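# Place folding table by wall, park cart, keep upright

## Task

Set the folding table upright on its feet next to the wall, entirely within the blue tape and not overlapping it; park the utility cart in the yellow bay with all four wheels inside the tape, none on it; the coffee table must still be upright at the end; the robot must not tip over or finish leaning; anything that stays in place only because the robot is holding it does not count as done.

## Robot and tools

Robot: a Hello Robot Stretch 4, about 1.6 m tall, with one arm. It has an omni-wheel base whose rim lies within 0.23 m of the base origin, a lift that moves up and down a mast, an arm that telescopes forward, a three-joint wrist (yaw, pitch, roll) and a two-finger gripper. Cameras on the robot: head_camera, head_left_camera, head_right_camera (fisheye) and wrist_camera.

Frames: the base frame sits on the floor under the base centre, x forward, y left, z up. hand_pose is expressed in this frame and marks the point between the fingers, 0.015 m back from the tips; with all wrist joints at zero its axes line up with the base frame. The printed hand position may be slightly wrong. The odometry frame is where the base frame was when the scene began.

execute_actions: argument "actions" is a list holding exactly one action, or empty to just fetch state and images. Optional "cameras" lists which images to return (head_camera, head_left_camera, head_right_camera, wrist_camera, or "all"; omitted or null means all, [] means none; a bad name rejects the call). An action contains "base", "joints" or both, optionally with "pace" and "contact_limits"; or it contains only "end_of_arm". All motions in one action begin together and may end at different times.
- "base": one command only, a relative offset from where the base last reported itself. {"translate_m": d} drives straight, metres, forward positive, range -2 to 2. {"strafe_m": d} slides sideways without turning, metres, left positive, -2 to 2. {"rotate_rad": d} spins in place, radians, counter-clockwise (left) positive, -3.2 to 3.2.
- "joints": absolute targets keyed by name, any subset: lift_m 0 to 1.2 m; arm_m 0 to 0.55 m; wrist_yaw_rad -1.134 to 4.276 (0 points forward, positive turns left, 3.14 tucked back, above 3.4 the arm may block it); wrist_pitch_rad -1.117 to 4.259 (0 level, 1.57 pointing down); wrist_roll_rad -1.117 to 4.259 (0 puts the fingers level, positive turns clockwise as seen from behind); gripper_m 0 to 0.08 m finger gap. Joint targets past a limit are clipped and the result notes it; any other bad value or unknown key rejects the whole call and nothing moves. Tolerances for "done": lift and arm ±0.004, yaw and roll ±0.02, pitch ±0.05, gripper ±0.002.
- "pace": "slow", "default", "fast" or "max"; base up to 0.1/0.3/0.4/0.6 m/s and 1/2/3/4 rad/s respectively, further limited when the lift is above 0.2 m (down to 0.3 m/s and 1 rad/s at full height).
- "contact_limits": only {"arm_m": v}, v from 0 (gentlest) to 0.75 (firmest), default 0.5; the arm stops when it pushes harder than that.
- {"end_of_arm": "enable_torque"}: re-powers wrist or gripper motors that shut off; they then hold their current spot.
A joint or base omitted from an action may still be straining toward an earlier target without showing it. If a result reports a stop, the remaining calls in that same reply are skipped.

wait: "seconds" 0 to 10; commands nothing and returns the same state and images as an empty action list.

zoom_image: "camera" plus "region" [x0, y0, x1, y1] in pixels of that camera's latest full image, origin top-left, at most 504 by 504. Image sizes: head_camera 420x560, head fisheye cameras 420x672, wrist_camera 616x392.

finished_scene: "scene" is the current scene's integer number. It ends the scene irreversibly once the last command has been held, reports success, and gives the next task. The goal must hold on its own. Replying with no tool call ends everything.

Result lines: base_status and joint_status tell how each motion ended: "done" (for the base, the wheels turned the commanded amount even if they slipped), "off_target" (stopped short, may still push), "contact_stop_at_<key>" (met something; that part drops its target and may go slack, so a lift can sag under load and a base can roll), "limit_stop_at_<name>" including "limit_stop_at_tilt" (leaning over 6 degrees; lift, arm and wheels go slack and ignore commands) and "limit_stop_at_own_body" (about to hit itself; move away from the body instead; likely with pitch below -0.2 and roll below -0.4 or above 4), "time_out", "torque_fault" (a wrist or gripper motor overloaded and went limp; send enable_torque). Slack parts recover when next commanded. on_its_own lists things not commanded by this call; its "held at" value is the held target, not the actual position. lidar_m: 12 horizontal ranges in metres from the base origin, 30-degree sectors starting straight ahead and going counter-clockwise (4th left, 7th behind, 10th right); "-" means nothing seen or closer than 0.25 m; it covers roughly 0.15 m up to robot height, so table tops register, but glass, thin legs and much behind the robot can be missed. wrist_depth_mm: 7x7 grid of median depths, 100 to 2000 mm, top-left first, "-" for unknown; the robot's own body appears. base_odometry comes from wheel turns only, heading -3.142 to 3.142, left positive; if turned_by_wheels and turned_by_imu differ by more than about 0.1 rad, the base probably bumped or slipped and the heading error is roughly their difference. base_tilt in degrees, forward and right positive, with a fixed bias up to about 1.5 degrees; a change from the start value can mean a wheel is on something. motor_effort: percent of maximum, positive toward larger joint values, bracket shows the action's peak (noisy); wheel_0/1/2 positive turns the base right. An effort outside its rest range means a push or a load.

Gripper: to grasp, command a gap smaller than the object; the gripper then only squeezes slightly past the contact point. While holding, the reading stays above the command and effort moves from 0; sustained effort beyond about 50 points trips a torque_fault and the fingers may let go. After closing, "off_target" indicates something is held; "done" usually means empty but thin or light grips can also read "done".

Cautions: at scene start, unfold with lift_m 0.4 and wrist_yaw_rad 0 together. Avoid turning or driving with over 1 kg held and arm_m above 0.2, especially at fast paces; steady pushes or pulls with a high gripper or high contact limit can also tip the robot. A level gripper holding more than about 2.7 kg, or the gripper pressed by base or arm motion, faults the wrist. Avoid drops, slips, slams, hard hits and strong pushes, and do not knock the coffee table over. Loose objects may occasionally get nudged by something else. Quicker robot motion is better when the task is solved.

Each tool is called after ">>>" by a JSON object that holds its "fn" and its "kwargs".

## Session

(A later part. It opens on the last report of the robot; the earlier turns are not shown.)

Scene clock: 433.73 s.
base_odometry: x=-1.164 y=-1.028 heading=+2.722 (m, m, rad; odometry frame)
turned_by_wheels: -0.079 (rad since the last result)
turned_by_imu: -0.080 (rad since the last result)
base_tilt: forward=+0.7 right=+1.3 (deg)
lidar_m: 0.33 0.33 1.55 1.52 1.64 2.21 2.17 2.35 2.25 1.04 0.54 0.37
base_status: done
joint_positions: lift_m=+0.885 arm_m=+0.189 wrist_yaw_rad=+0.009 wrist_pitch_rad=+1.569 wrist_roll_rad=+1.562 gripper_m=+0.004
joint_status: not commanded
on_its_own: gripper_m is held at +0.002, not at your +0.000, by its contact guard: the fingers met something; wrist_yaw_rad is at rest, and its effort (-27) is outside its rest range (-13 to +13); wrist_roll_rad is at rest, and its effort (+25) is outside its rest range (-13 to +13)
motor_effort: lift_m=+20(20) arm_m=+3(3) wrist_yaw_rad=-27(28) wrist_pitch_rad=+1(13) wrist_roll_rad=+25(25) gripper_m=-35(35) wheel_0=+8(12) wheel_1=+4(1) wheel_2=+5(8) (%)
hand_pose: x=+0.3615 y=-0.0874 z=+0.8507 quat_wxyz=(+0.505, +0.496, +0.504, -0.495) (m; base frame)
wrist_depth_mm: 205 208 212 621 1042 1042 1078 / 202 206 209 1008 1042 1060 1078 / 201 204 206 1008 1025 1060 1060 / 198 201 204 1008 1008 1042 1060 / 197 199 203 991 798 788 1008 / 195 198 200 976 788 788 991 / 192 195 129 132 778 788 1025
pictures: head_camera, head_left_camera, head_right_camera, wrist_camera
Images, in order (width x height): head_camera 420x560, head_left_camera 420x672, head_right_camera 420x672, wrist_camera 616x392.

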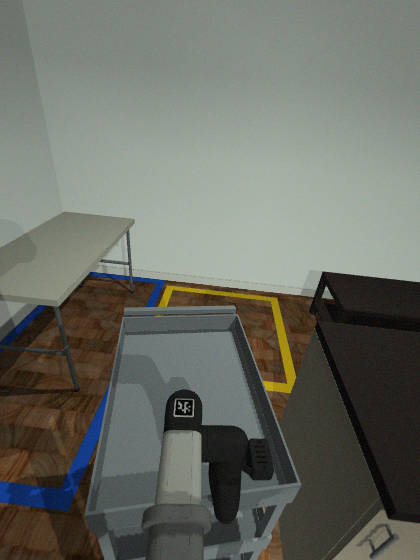

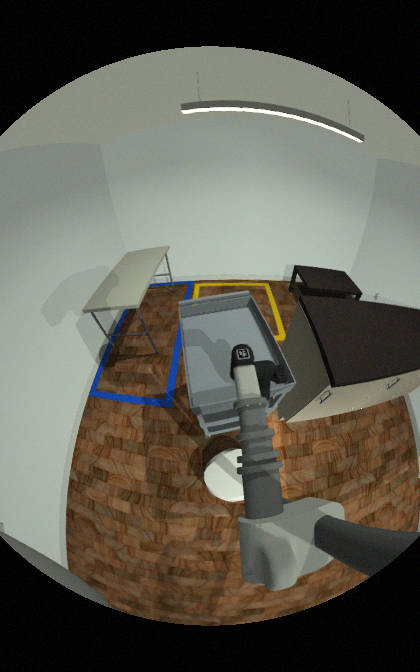

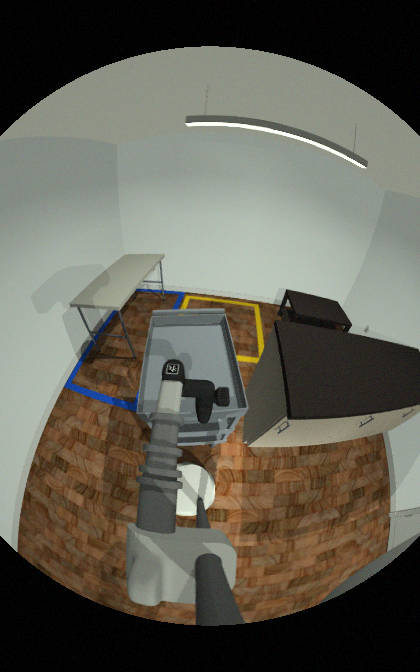

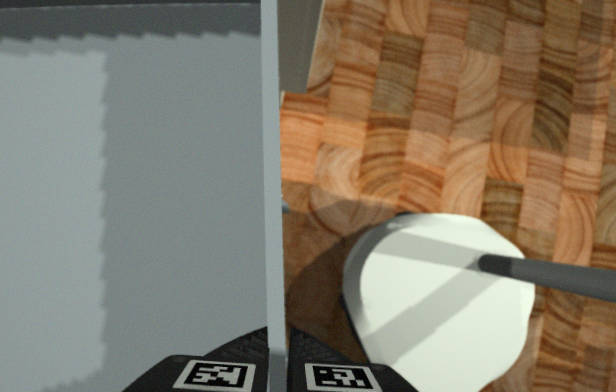

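>>> {"fn": "execute_actions", "kwargs": {"actions": [{"base":{"strafe_m":0.09},"pace":"slow"}]}}

Scene clock: 439.77 s.
base_odometry: x=-1.201 y=-1.110 heading=+2.722 (m, m, rad; odometry frame)
turned_by_wheels: -0.001 (rad since the last result)
turned_by_imu: -0.002 (rad since the last result)
base_tilt: forward=+0.7 right=+1.3 (deg)
lidar_m: 0.35 0.36 1.47 1.44 1.56 2.21 2.17 2.31 2.32 1.07 0.60 0.37
base_status: done
joint_positions: lift_m=+0.885 arm_m=+0.189 wrist_yaw_rad=-0.004 wrist_pitch_rad=+1.567 wrist_roll_rad=+1.574 gripper_m=+0.004
joint_status: not commanded
on_its_own: gripper_m is held at +0.002, not at your +0.000, by its contact guard: the fingers met something
motor_effort: lift_m=+20(20) arm_m=+3(3) wrist_yaw_rad=+11(27) wrist_pitch_rad=+6(8) wrist_roll_rad=-12(24) gripper_m=-26(35) wheel_0=-6(8) wheel_1=+0(6) wheel_2=-1(4) (%)
hand_pose: x=+0.3608 y=-0.0874 z=+0.8507 quat_wxyz=(+0.499, +0.503, +0.497, -0.501) (m; base frame)
wrist_depth_mm: 206 209 213 215 1042 1042 1078 / 203 206 211 214 1060 1025 1060 / 201 205 208 210 1008 1025 1060 / 198 202 205 1008 991 1025 1042 / 197 200 202 976 809 809 1025 / 195 197 200 960 778 798 1008 / 192 195 132 132 778 788 1008
pictures: head_camera, head_left_camera, head_right_camera, wrist_camera
Images, in order (width x height): head_camera 420x560, head_left_camera 420x672, head_right_camera 420x672, wrist_camera 616x392.

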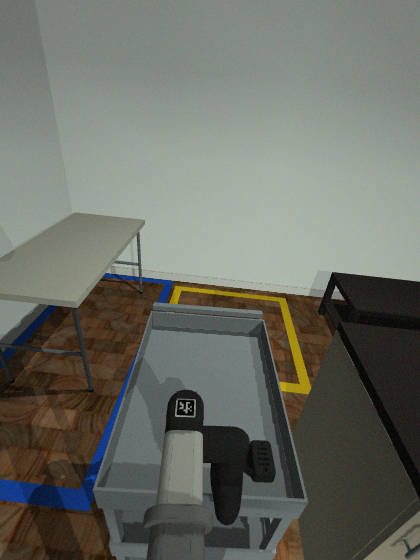

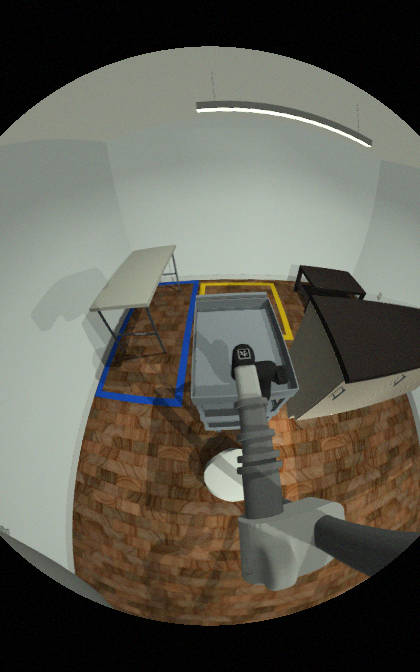

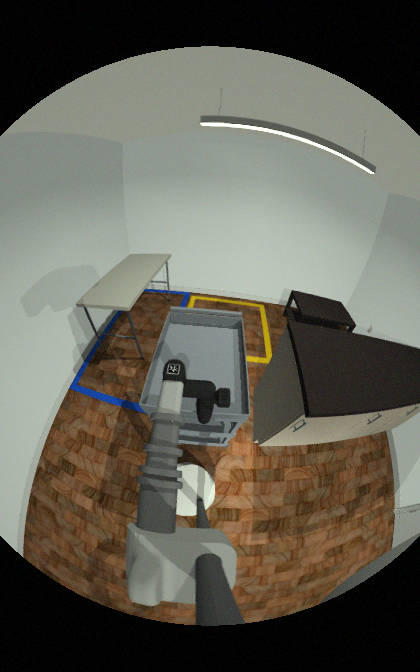

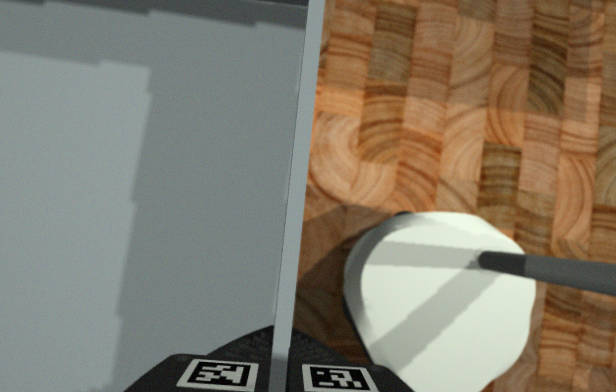

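>>> {"fn": "execute_actions", "kwargs": {"actions": [{"base":{"translate_m":0.5},"pace":"slow"}]}}

Scene clock: 448.90 s.
base_odometry: x=-1.657 y=-0.906 heading=+2.721 (m, m, rad; odometry frame)
turned_by_wheels: -0.001 (rad since the last result)
turned_by_imu: -0.007 (rad since the last result)
base_tilt: forward=+0.7 right=+1.4 (deg)
lidar_m: 0.34 0.37 0.98 1.39 1.51 2.19 2.66 2.86 0.54 0.52 0.56 0.35
base_status: done
joint_positions: lift_m=+0.885 arm_m=+0.189 wrist_yaw_rad=-0.012 wrist_pitch_rad=+1.571 wrist_roll_rad=+1.580 gripper_m=+0.004
joint_status: not commanded
on_its_own: gripper_m is held at +0.002, not at your +0.000, by its contact guard: the fingers met something; wrist_yaw_rad is at rest, and its effort (+33) is outside its rest range (-13 to +13); wrist_roll_rad is at rest, and its effort (-27) is outside its rest range (-13 to +13)
motor_effort: lift_m=+20(20) arm_m=+3(3) wrist_yaw_rad=+33(33) wrist_pitch_rad=-5(17) wrist_roll_rad=-27(27) gripper_m=-38(38) wheel_0=-1(4) wheel_1=+0(4) wheel_2=-6(11) (%)
hand_pose: x=+0.3592 y=-0.0874 z=+0.8507 quat_wxyz=(+0.495, +0.505, +0.495, -0.505) (m; base frame)
wrist_depth_mm: 205 208 213 214 759 732 707 / 203 206 209 212 1025 1042 1060 / 200 204 206 210 1025 1042 1078 / 199 202 205 208 1008 1042 1060 / 197 200 202 206 788 809 1025 / 193 198 200 866 788 788 1025 / 191 195 131 133 768 788 1008
pictures: head_camera, head_left_camera, head_right_camera, wrist_camera
Images, in order (width x height): head_camera 420x560, head_left_camera 420x672, head_right_camera 420x672, wrist_camera 616x392.

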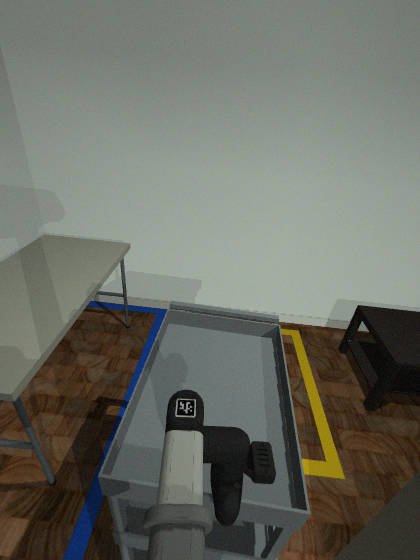

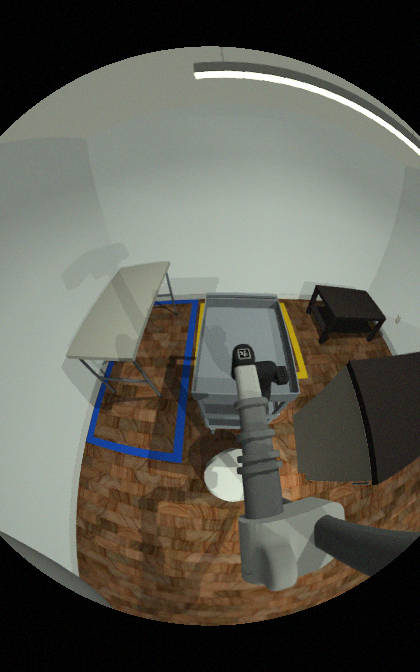

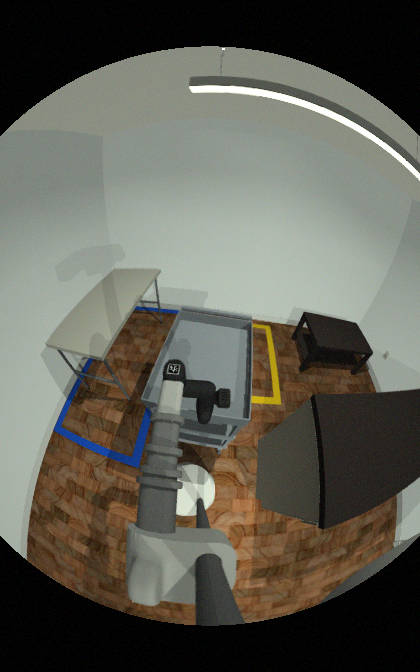

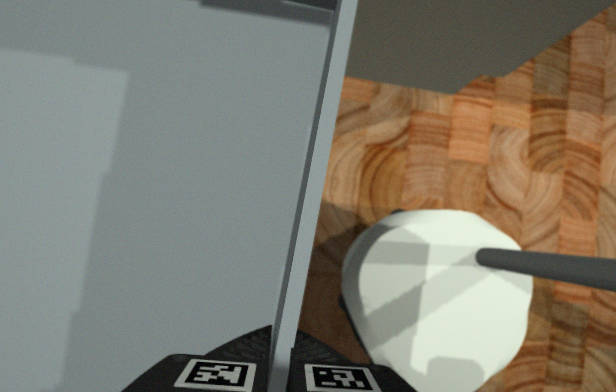

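>>> {"fn": "execute_actions", "kwargs": {"actions": [{"base":{"rotate_rad":-0.1},"pace":"slow"}], "cameras": []}}

>>> {"fn": "execute_actions", "kwargs": {"actions": [{"base":{"strafe_m":0.04},"pace":"slow"}]}}

Scene clock: 457.47 s.
base_odometry: x=-1.657 y=-0.906 heading=+2.622 (m, m, rad; odometry frame)
turned_by_wheels: -0.099 (rad since the last result)
turned_by_imu: -0.101 (rad since the last result)
base_tilt: forward=+0.7 right=+1.3 (deg)
lidar_m: 0.34 0.36 0.89 1.40 1.45 1.99 2.67 2.79 2.45 0.53 0.54 0.37
base_status: done
joint_positions: lift_m=+0.885 arm_m=+0.189 wrist_yaw_rad=+0.003 wrist_pitch_rad=+1.568 wrist_roll_rad=+1.567 gripper_m=+0.004
joint_status: not commanded
on_its_own: gripper_m is held at +0.002, not at your +0.000, by its contact guard: the fingers met something
motor_effort: lift_m=+20(20) arm_m=+3(3) wrist_yaw_rad=-9(33) wrist_pitch_rad=+4(10) wrist_roll_rad=+10(28) gripper_m=-26(38) wheel_0=+6(7) wheel_1=+1(0) wheel_2=+5(5) (%)
hand_pose: x=+0.3612 y=-0.0874 z=+0.8507 quat_wxyz=(+0.502, +0.499, +0.501, -0.498) (m; base frame)
wrist_depth_mm: 206 208 211 214 732 699 1078 / 204 207 209 891 991 1025 1042 / 200 204 207 1025 1025 1025 1060 / 199 202 205 991 1025 1042 1042 / 197 200 202 1008 788 788 1025 / 194 197 200 976 788 788 1025 / 193 195 132 132 778 788 1008
pictures: none
No camera images: the call's "cameras" was empty. Leave "cameras" out to get every camera's image.

Scene clock: 458.93 s.
base_odometry: x=-1.677 y=-0.941 heading=+2.622 (m, m, rad; odometry frame)
turned_by_wheels: +0.000 (rad since the last result)
turned_by_imu: -0.001 (rad since the last result)
base_tilt: forward=+0.7 right=+1.3 (deg)
lidar_m: 0.31 0.39 0.89 1.35 1.41 1.95 2.66 2.77 2.49 0.56 0.59 0.35
base_status: done
joint_positions: lift_m=+0.885 arm_m=+0.189 wrist_yaw_rad=-0.005 wrist_pitch_rad=+1.568 wrist_roll_rad=+1.575 gripper_m=+0.004
joint_status: not commanded
on_its_own: gripper_m is held at +0.002, not at your +0.000, by its contact guard: the fingers met something
motor_effort: lift_m=+20(20) arm_m=+3(3) wrist_yaw_rad=+13(14) wrist_pitch_rad=+3(8) wrist_roll_rad=-13(13) gripper_m=-26(26) wheel_0=-6(8) wheel_1=+0(3) wheel_2=-1(4) (%)
hand_pose: x=+0.3605 y=-0.0874 z=+0.8507 quat_wxyz=(+0.498, +0.503, +0.497, -0.502) (m; base frame)
wrist_depth_mm: 205 209 213 215 798 768 1078 / 204 206 210 213 1025 1078 1060 / 201 204 208 211 1025 1042 1042 / 199 203 204 1025 1025 1025 1042 / 197 200 203 991 788 798 1008 / 195 197 202 991 788 788 1025 / 192 195 132 132 768 778 1008
pictures: head_camera, head_left_camera, head_right_camera, wrist_camera
Images, in order (width x height): head_camera 420x560, head_left_camera 420x672, head_right_camera 420x672, wrist_camera 616x392.

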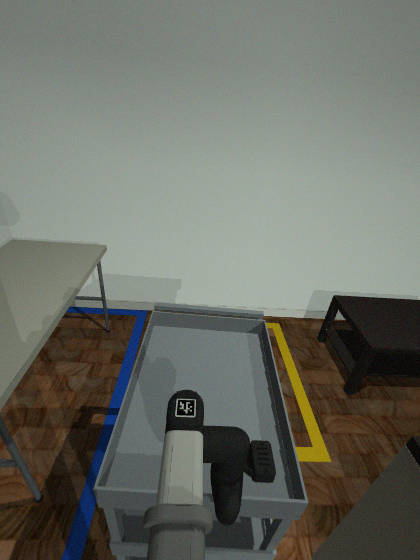

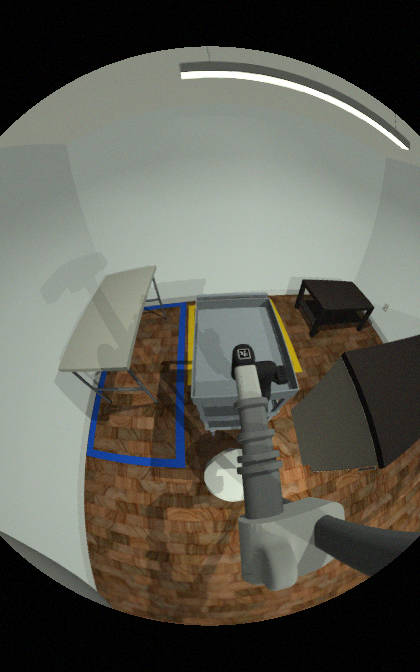

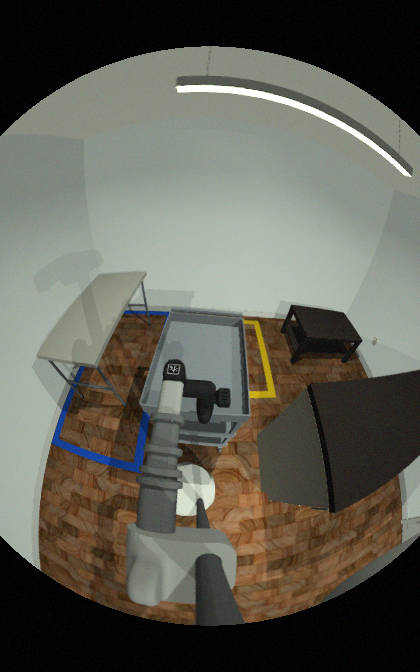

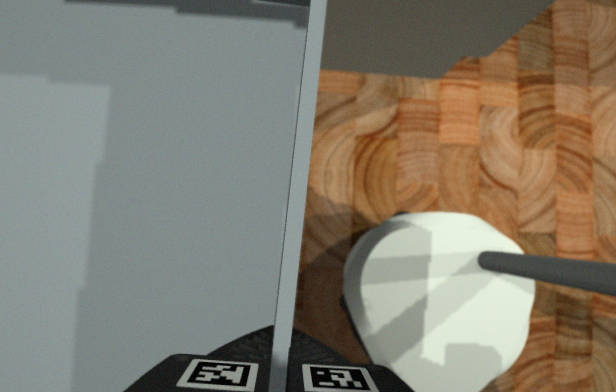

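>>> {"fn": "execute_actions", "kwargs": {"actions": [{"base":{"translate_m":0.35},"pace":"slow"}]}}

Scene clock: 469.57 s.
base_odometry: x=-1.981 y=-0.767 heading=+2.622 (m, m, rad; odometry frame)
turned_by_wheels: +0.000 (rad since the last result)
turned_by_imu: -0.004 (rad since the last result)
base_tilt: forward=+0.7 right=+1.3 (deg)
lidar_m: 0.35 0.36 0.64 1.01 1.42 1.90 3.04 3.13 0.61 0.55 1.44 0.35
base_status: done
joint_positions: lift_m=+0.885 arm_m=+0.189 wrist_yaw_rad=-0.007 wrist_pitch_rad=+1.570 wrist_roll_rad=+1.575 gripper_m=+0.004
joint_status: not commanded
on_its_own: gripper_m is held at +0.002, not at your +0.000, by its contact guard: the fingers met something; wrist_yaw_rad is at rest, and its effort (+19) is outside its rest range (-13 to +13); wrist_roll_rad is at rest, and its effort (-14) is outside its rest range (-13 to +13)
motor_effort: lift_m=+20(20) arm_m=+3(3) wrist_yaw_rad=+19(21) wrist_pitch_rad=-1(8) wrist_roll_rad=-14(13) gripper_m=-27(27) wheel_0=+0(4) wheel_1=-1(0) wheel_2=-3(11) (%)
hand_pose: x=+0.3598 y=-0.0874 z=+0.8507 quat_wxyz=(+0.497, +0.503, +0.497, -0.503) (m; base frame)
wrist_depth_mm: 205 208 212 215 904 768 750 / 203 207 211 213 1042 1042 1025 / 201 204 207 210 1008 1042 1060 / 198 201 206 991 1008 1060 1060 / 196 200 202 976 788 788 1025 / 194 196 200 976 798 798 1008 / 193 195 132 132 778 778 1025
pictures: head_camera, head_left_camera, head_right_camera, wrist_camera
Images, in order (width x height): head_camera 420x560, head_left_camera 420x672, head_right_camera 420x672, wrist_camera 616x392.

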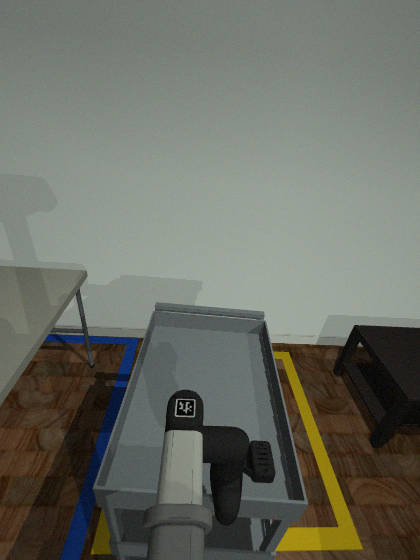

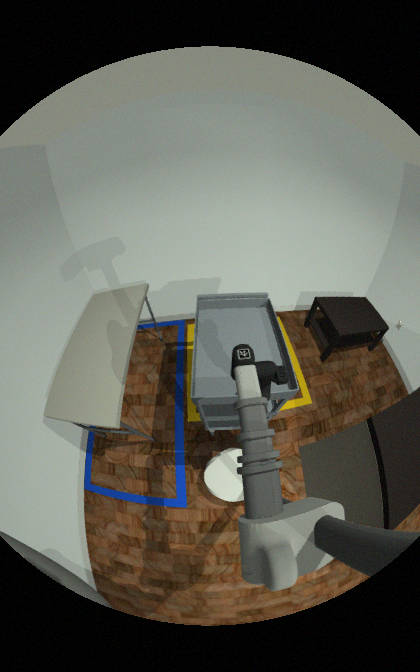

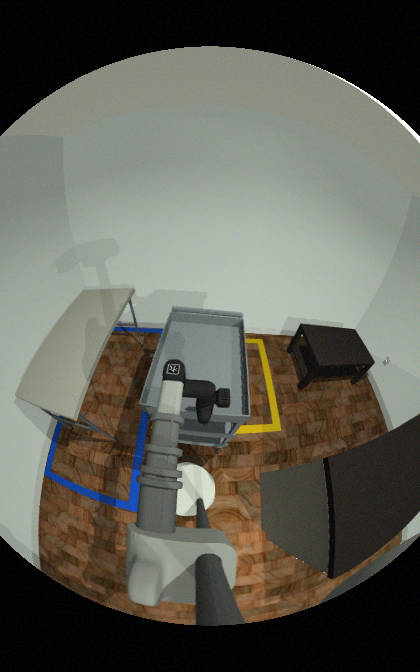

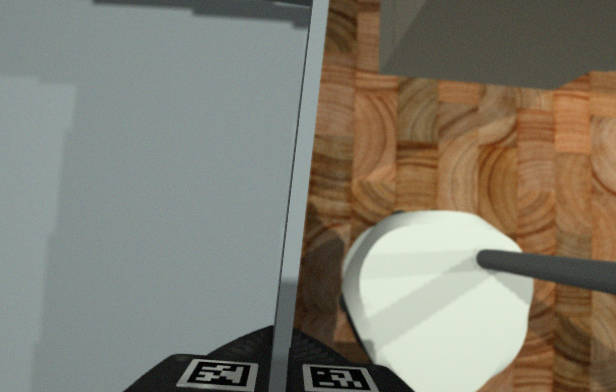

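>>> {"fn": "execute_actions", "kwargs": {"actions": [{"base":{"translate_m":0.33},"pace":"slow"}], "cameras": []}}

>>> {"fn": "execute_actions", "kwargs": {"actions": [{"joints":{"gripper_m":0.06}}], "cameras": []}}

>>> {"fn": "execute_actions", "kwargs": {"actions": [{"joints":{"lift_m":1.0}}], "cameras": []}}

>>> {"fn": "execute_actions", "kwargs": {"actions": [{"base":{"translate_m":-0.5},"joints":{"arm_m":0}}]}}

Scene clock: 481.90 s.
base_odometry: x=-2.267 y=-0.603 heading=+2.621 (m, m, rad; odometry frame)
turned_by_wheels: +0.000 (rad since the last result)
turned_by_imu: -0.004 (rad since the last result)
base_tilt: forward=+0.7 right=+1.3 (deg)
lidar_m: 0.34 0.37 0.60 0.57 1.42 1.93 3.40 0.81 0.60 0.78 1.23 0.36
base_status: done
joint_positions: lift_m=+0.885 arm_m=+0.189 wrist_yaw_rad=-0.007 wrist_pitch_rad=+1.570 wrist_roll_rad=+1.575 gripper_m=+0.004
joint_status: not commanded
on_its_own: gripper_m is held at +0.002, not at your +0.000, by its contact guard: the fingers met something; wrist_yaw_rad is at rest, and its effort (+19) is outside its rest range (-13 to +13); wrist_roll_rad is at rest, and its effort (-14) is outside its rest range (-13 to +13)
motor_effort: lift_m=+20(20) arm_m=+3(3) wrist_yaw_rad=+19(21) wrist_pitch_rad=-2(10) wrist_roll_rad=-14(13) gripper_m=-27(27) wheel_0=+2(4) wheel_1=+0(5) wheel_2=-4(11) (%)
hand_pose: x=+0.3598 y=-0.0874 z=+0.8507 quat_wxyz=(+0.497, +0.503, +0.497, -0.503) (m; base frame)
wrist_depth_mm: 205 209 213 216 1060 1060 831 / 202 206 210 213 1042 1042 1008 / 201 204 207 211 1042 1060 1042 / 200 201 205 1025 1025 1042 1060 / 196 199 203 976 788 788 1042 / 195 197 200 991 778 788 1025 / 192 195 132 132 778 788 1008
pictures: none
No camera images: the call's "cameras" was empty. Leave "cameras" out to get every camera's image.

Scene clock: 483.13 s.
base_odometry: x=-2.267 y=-0.603 heading=+2.622 (m, m, rad; odometry frame)
turned_by_wheels: +0.000 (rad since the last result)
turned_by_imu: +0.000 (rad since the last result)
base_tilt: forward=+0.7 right=+1.3 (deg)
lidar_m: 0.34 0.36 0.60 0.58 1.40 1.93 3.42 0.83 0.60 0.80 1.25 0.36
base_status: not commanded
joint_positions: lift_m=+0.885 arm_m=+0.189 wrist_yaw_rad=-0.001 wrist_pitch_rad=+1.571 wrist_roll_rad=+1.571 gripper_m=+0.060
joint_status: all done
motor_effort: lift_m=+20(20) arm_m=+3(3) wrist_yaw_rad=+0(20) wrist_pitch_rad=-2(8) wrist_roll_rad=-2(13) gripper_m=+2(23) wheel_0=+2(2) wheel_1=+0(0) wheel_2=-1(4) (%)
hand_pose: x=+0.3604 y=-0.0874 z=+0.8507 quat_wxyz=(+0.500, +0.500, +0.500, -0.500) (m; base frame)
wrist_depth_mm: 205 209 212 214 1060 1060 809 / 202 206 209 212 1042 1060 1008 / 200 204 207 208 1008 1025 1060 / 198 201 204 206 1008 1060 1060 / 196 198 203 946 809 788 1025 / 193 197 200 904 788 788 1025 / 191 105 197 976 140 788 1008
pictures: none
No camera images: the call's "cameras" was empty. Leave "cameras" out to get every camera's image.

Scene clock: 484.67 s.
base_odometry: x=-2.267 y=-0.603 heading=+2.622 (m, m, rad; odometry frame)
turned_by_wheels: +0.000 (rad since the last result)
turned_by_imu: +0.000 (rad since the last result)
base_tilt: forward=+0.7 right=+1.4 (deg)
lidar_m: 0.34 0.36 0.61 0.57 1.43 1.95 3.41 0.82 0.58 0.81 1.21 0.36
base_status: not commanded
joint_positions: lift_m=+1.000 arm_m=+0.189 wrist_yaw_rad=+0.000 wrist_pitch_rad=+1.570 wrist_roll_rad=+1.571 gripper_m=+0.060
joint_status: all done
motor_effort: lift_m=+25(29) arm_m=+3(3) wrist_yaw_rad=+1(1) wrist_pitch_rad=-3(3) wrist_roll_rad=-1(1) gripper_m=+2(2) wheel_0=+2(2) wheel_1=+0(0) wheel_2=-1(1) (%)
hand_pose: x=+0.3604 y=-0.0874 z=+0.9652 quat_wxyz=(+0.500, +0.500, +0.500, -0.500) (m; base frame)
wrist_depth_mm: 290 283 286 1182 1182 1138 798 / 314 320 322 327 1138 1160 976 / 312 315 320 1098 1138 1138 1160 / 309 312 317 1118 1118 1138 1182 / 303 309 315 1078 904 917 1160 / 303 306 312 1078 891 904 1138 / 300 105 307 1078 139 1098 1160
pictures: none
No camera images: the call's "cameras" was empty. Leave "cameras" out to get every camera's image.

Scene clock: 487.83 s.
base_odometry: x=-1.833 y=-0.851 heading=+2.622 (m, m, rad; odometry frame)
turned_by_wheels: +0.000 (rad since the last result)
turned_by_imu: +0.001 (rad since the last result)
base_tilt: forward=+0.7 right=+1.4 (deg)
lidar_m: 0.85 0.86 0.73 1.35 1.41 1.95 2.85 2.96 0.59 0.55 0.59 0.88
base_status: done
joint_positions: lift_m=+1.000 arm_m=+0.001 wrist_yaw_rad=+0.000 wrist_pitch_rad=+1.570 wrist_roll_rad=+1.570 gripper_m=+0.060
joint_status: all done
motor_effort: lift_m=+25(25) arm_m=-4(7) wrist_yaw_rad=-1(0) wrist_pitch_rad=-1(0) wrist_roll_rad=+0(1) gripper_m=+2(2) wheel_0=+0(6) wheel_1=+1(6) wheel_2=-2(7) (%)
hand_pose: x=+0.1722 y=-0.0874 z=+0.9653 quat_wxyz=(+0.500, +0.500, +0.500, -0.500) (m; base frame)
wrist_depth_mm: 1098 1118 1118 820 798 798 1205 / 1098 1118 1098 1118 1118 1182 1182 / 1078 1098 1098 1138 1118 1160 1205 / 1060 1078 1098 1118 1138 1160 1160 / 1060 1078 1078 878 917 1138 1160 / 1060 1060 1098 891 904 1118 332 / 1025 105 1060 1060 140 1118 1098
pictures: head_camera, head_left_camera, head_right_camera, wrist_camera
Images, in order (width x height): head_camera 420x560, head_left_camera 420x672, head_right_camera 420x672, wrist_camera 616x392.

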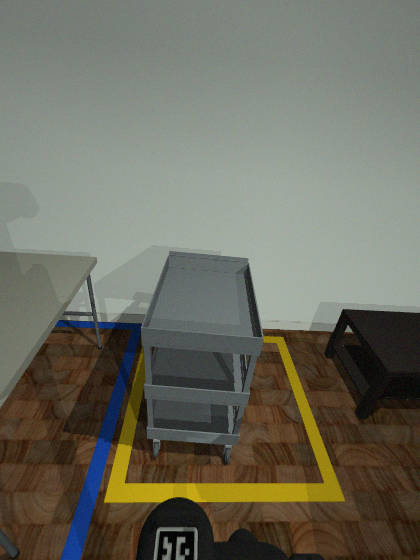

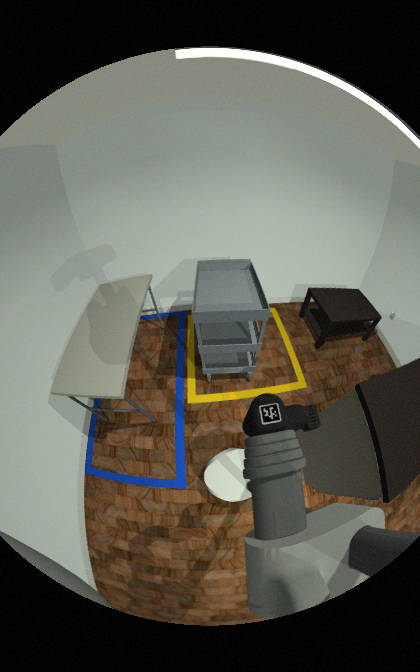

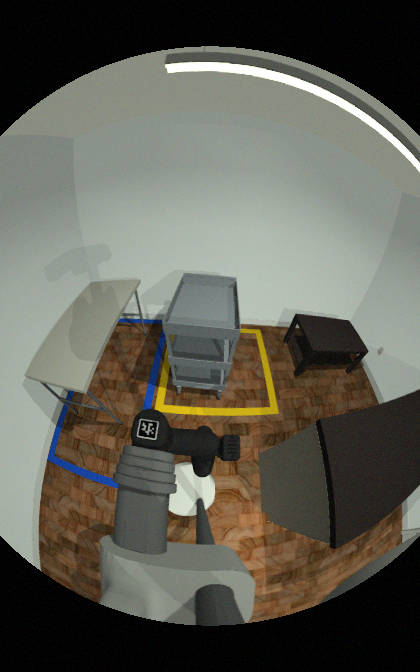

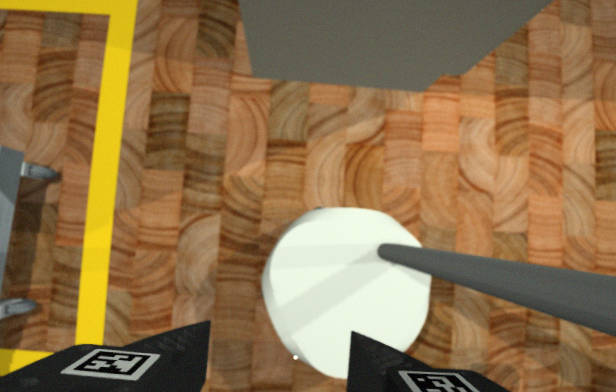

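>>> {"fn": "zoom_image", "kwargs": {"camera": "head_left_camera", "region": [130, 280, 330, 430]}}

>>> {"fn": "zoom_image", "kwargs": {"camera": "head_camera", "region": [40, 300, 360, 520]}}

Region (130, 280, 330, 430) of head_left_camera's 420x672 image, scaled by 2.520, with more detail than that image has; it fills the top 378 rows of this view, and the rest is white.

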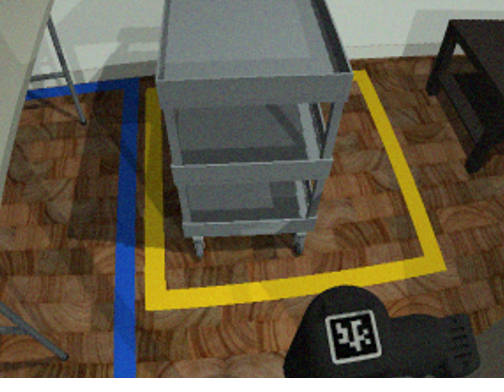

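Region (40, 300, 360, 520) of head_camera's 420x560 image, scaled by 1.575, with more detail than that image has; it fills the top 346 rows of this view, and the rest is white.

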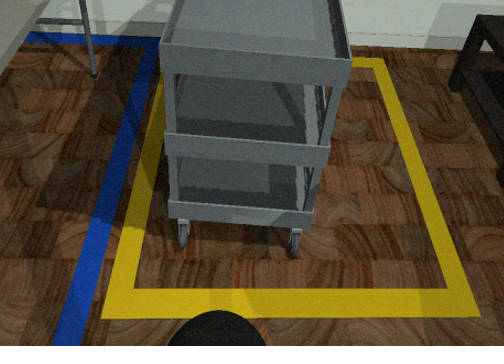

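>>> {"fn": "finished_scene", "kwargs": {"scene": 2}}

The scene is finished: the task was done.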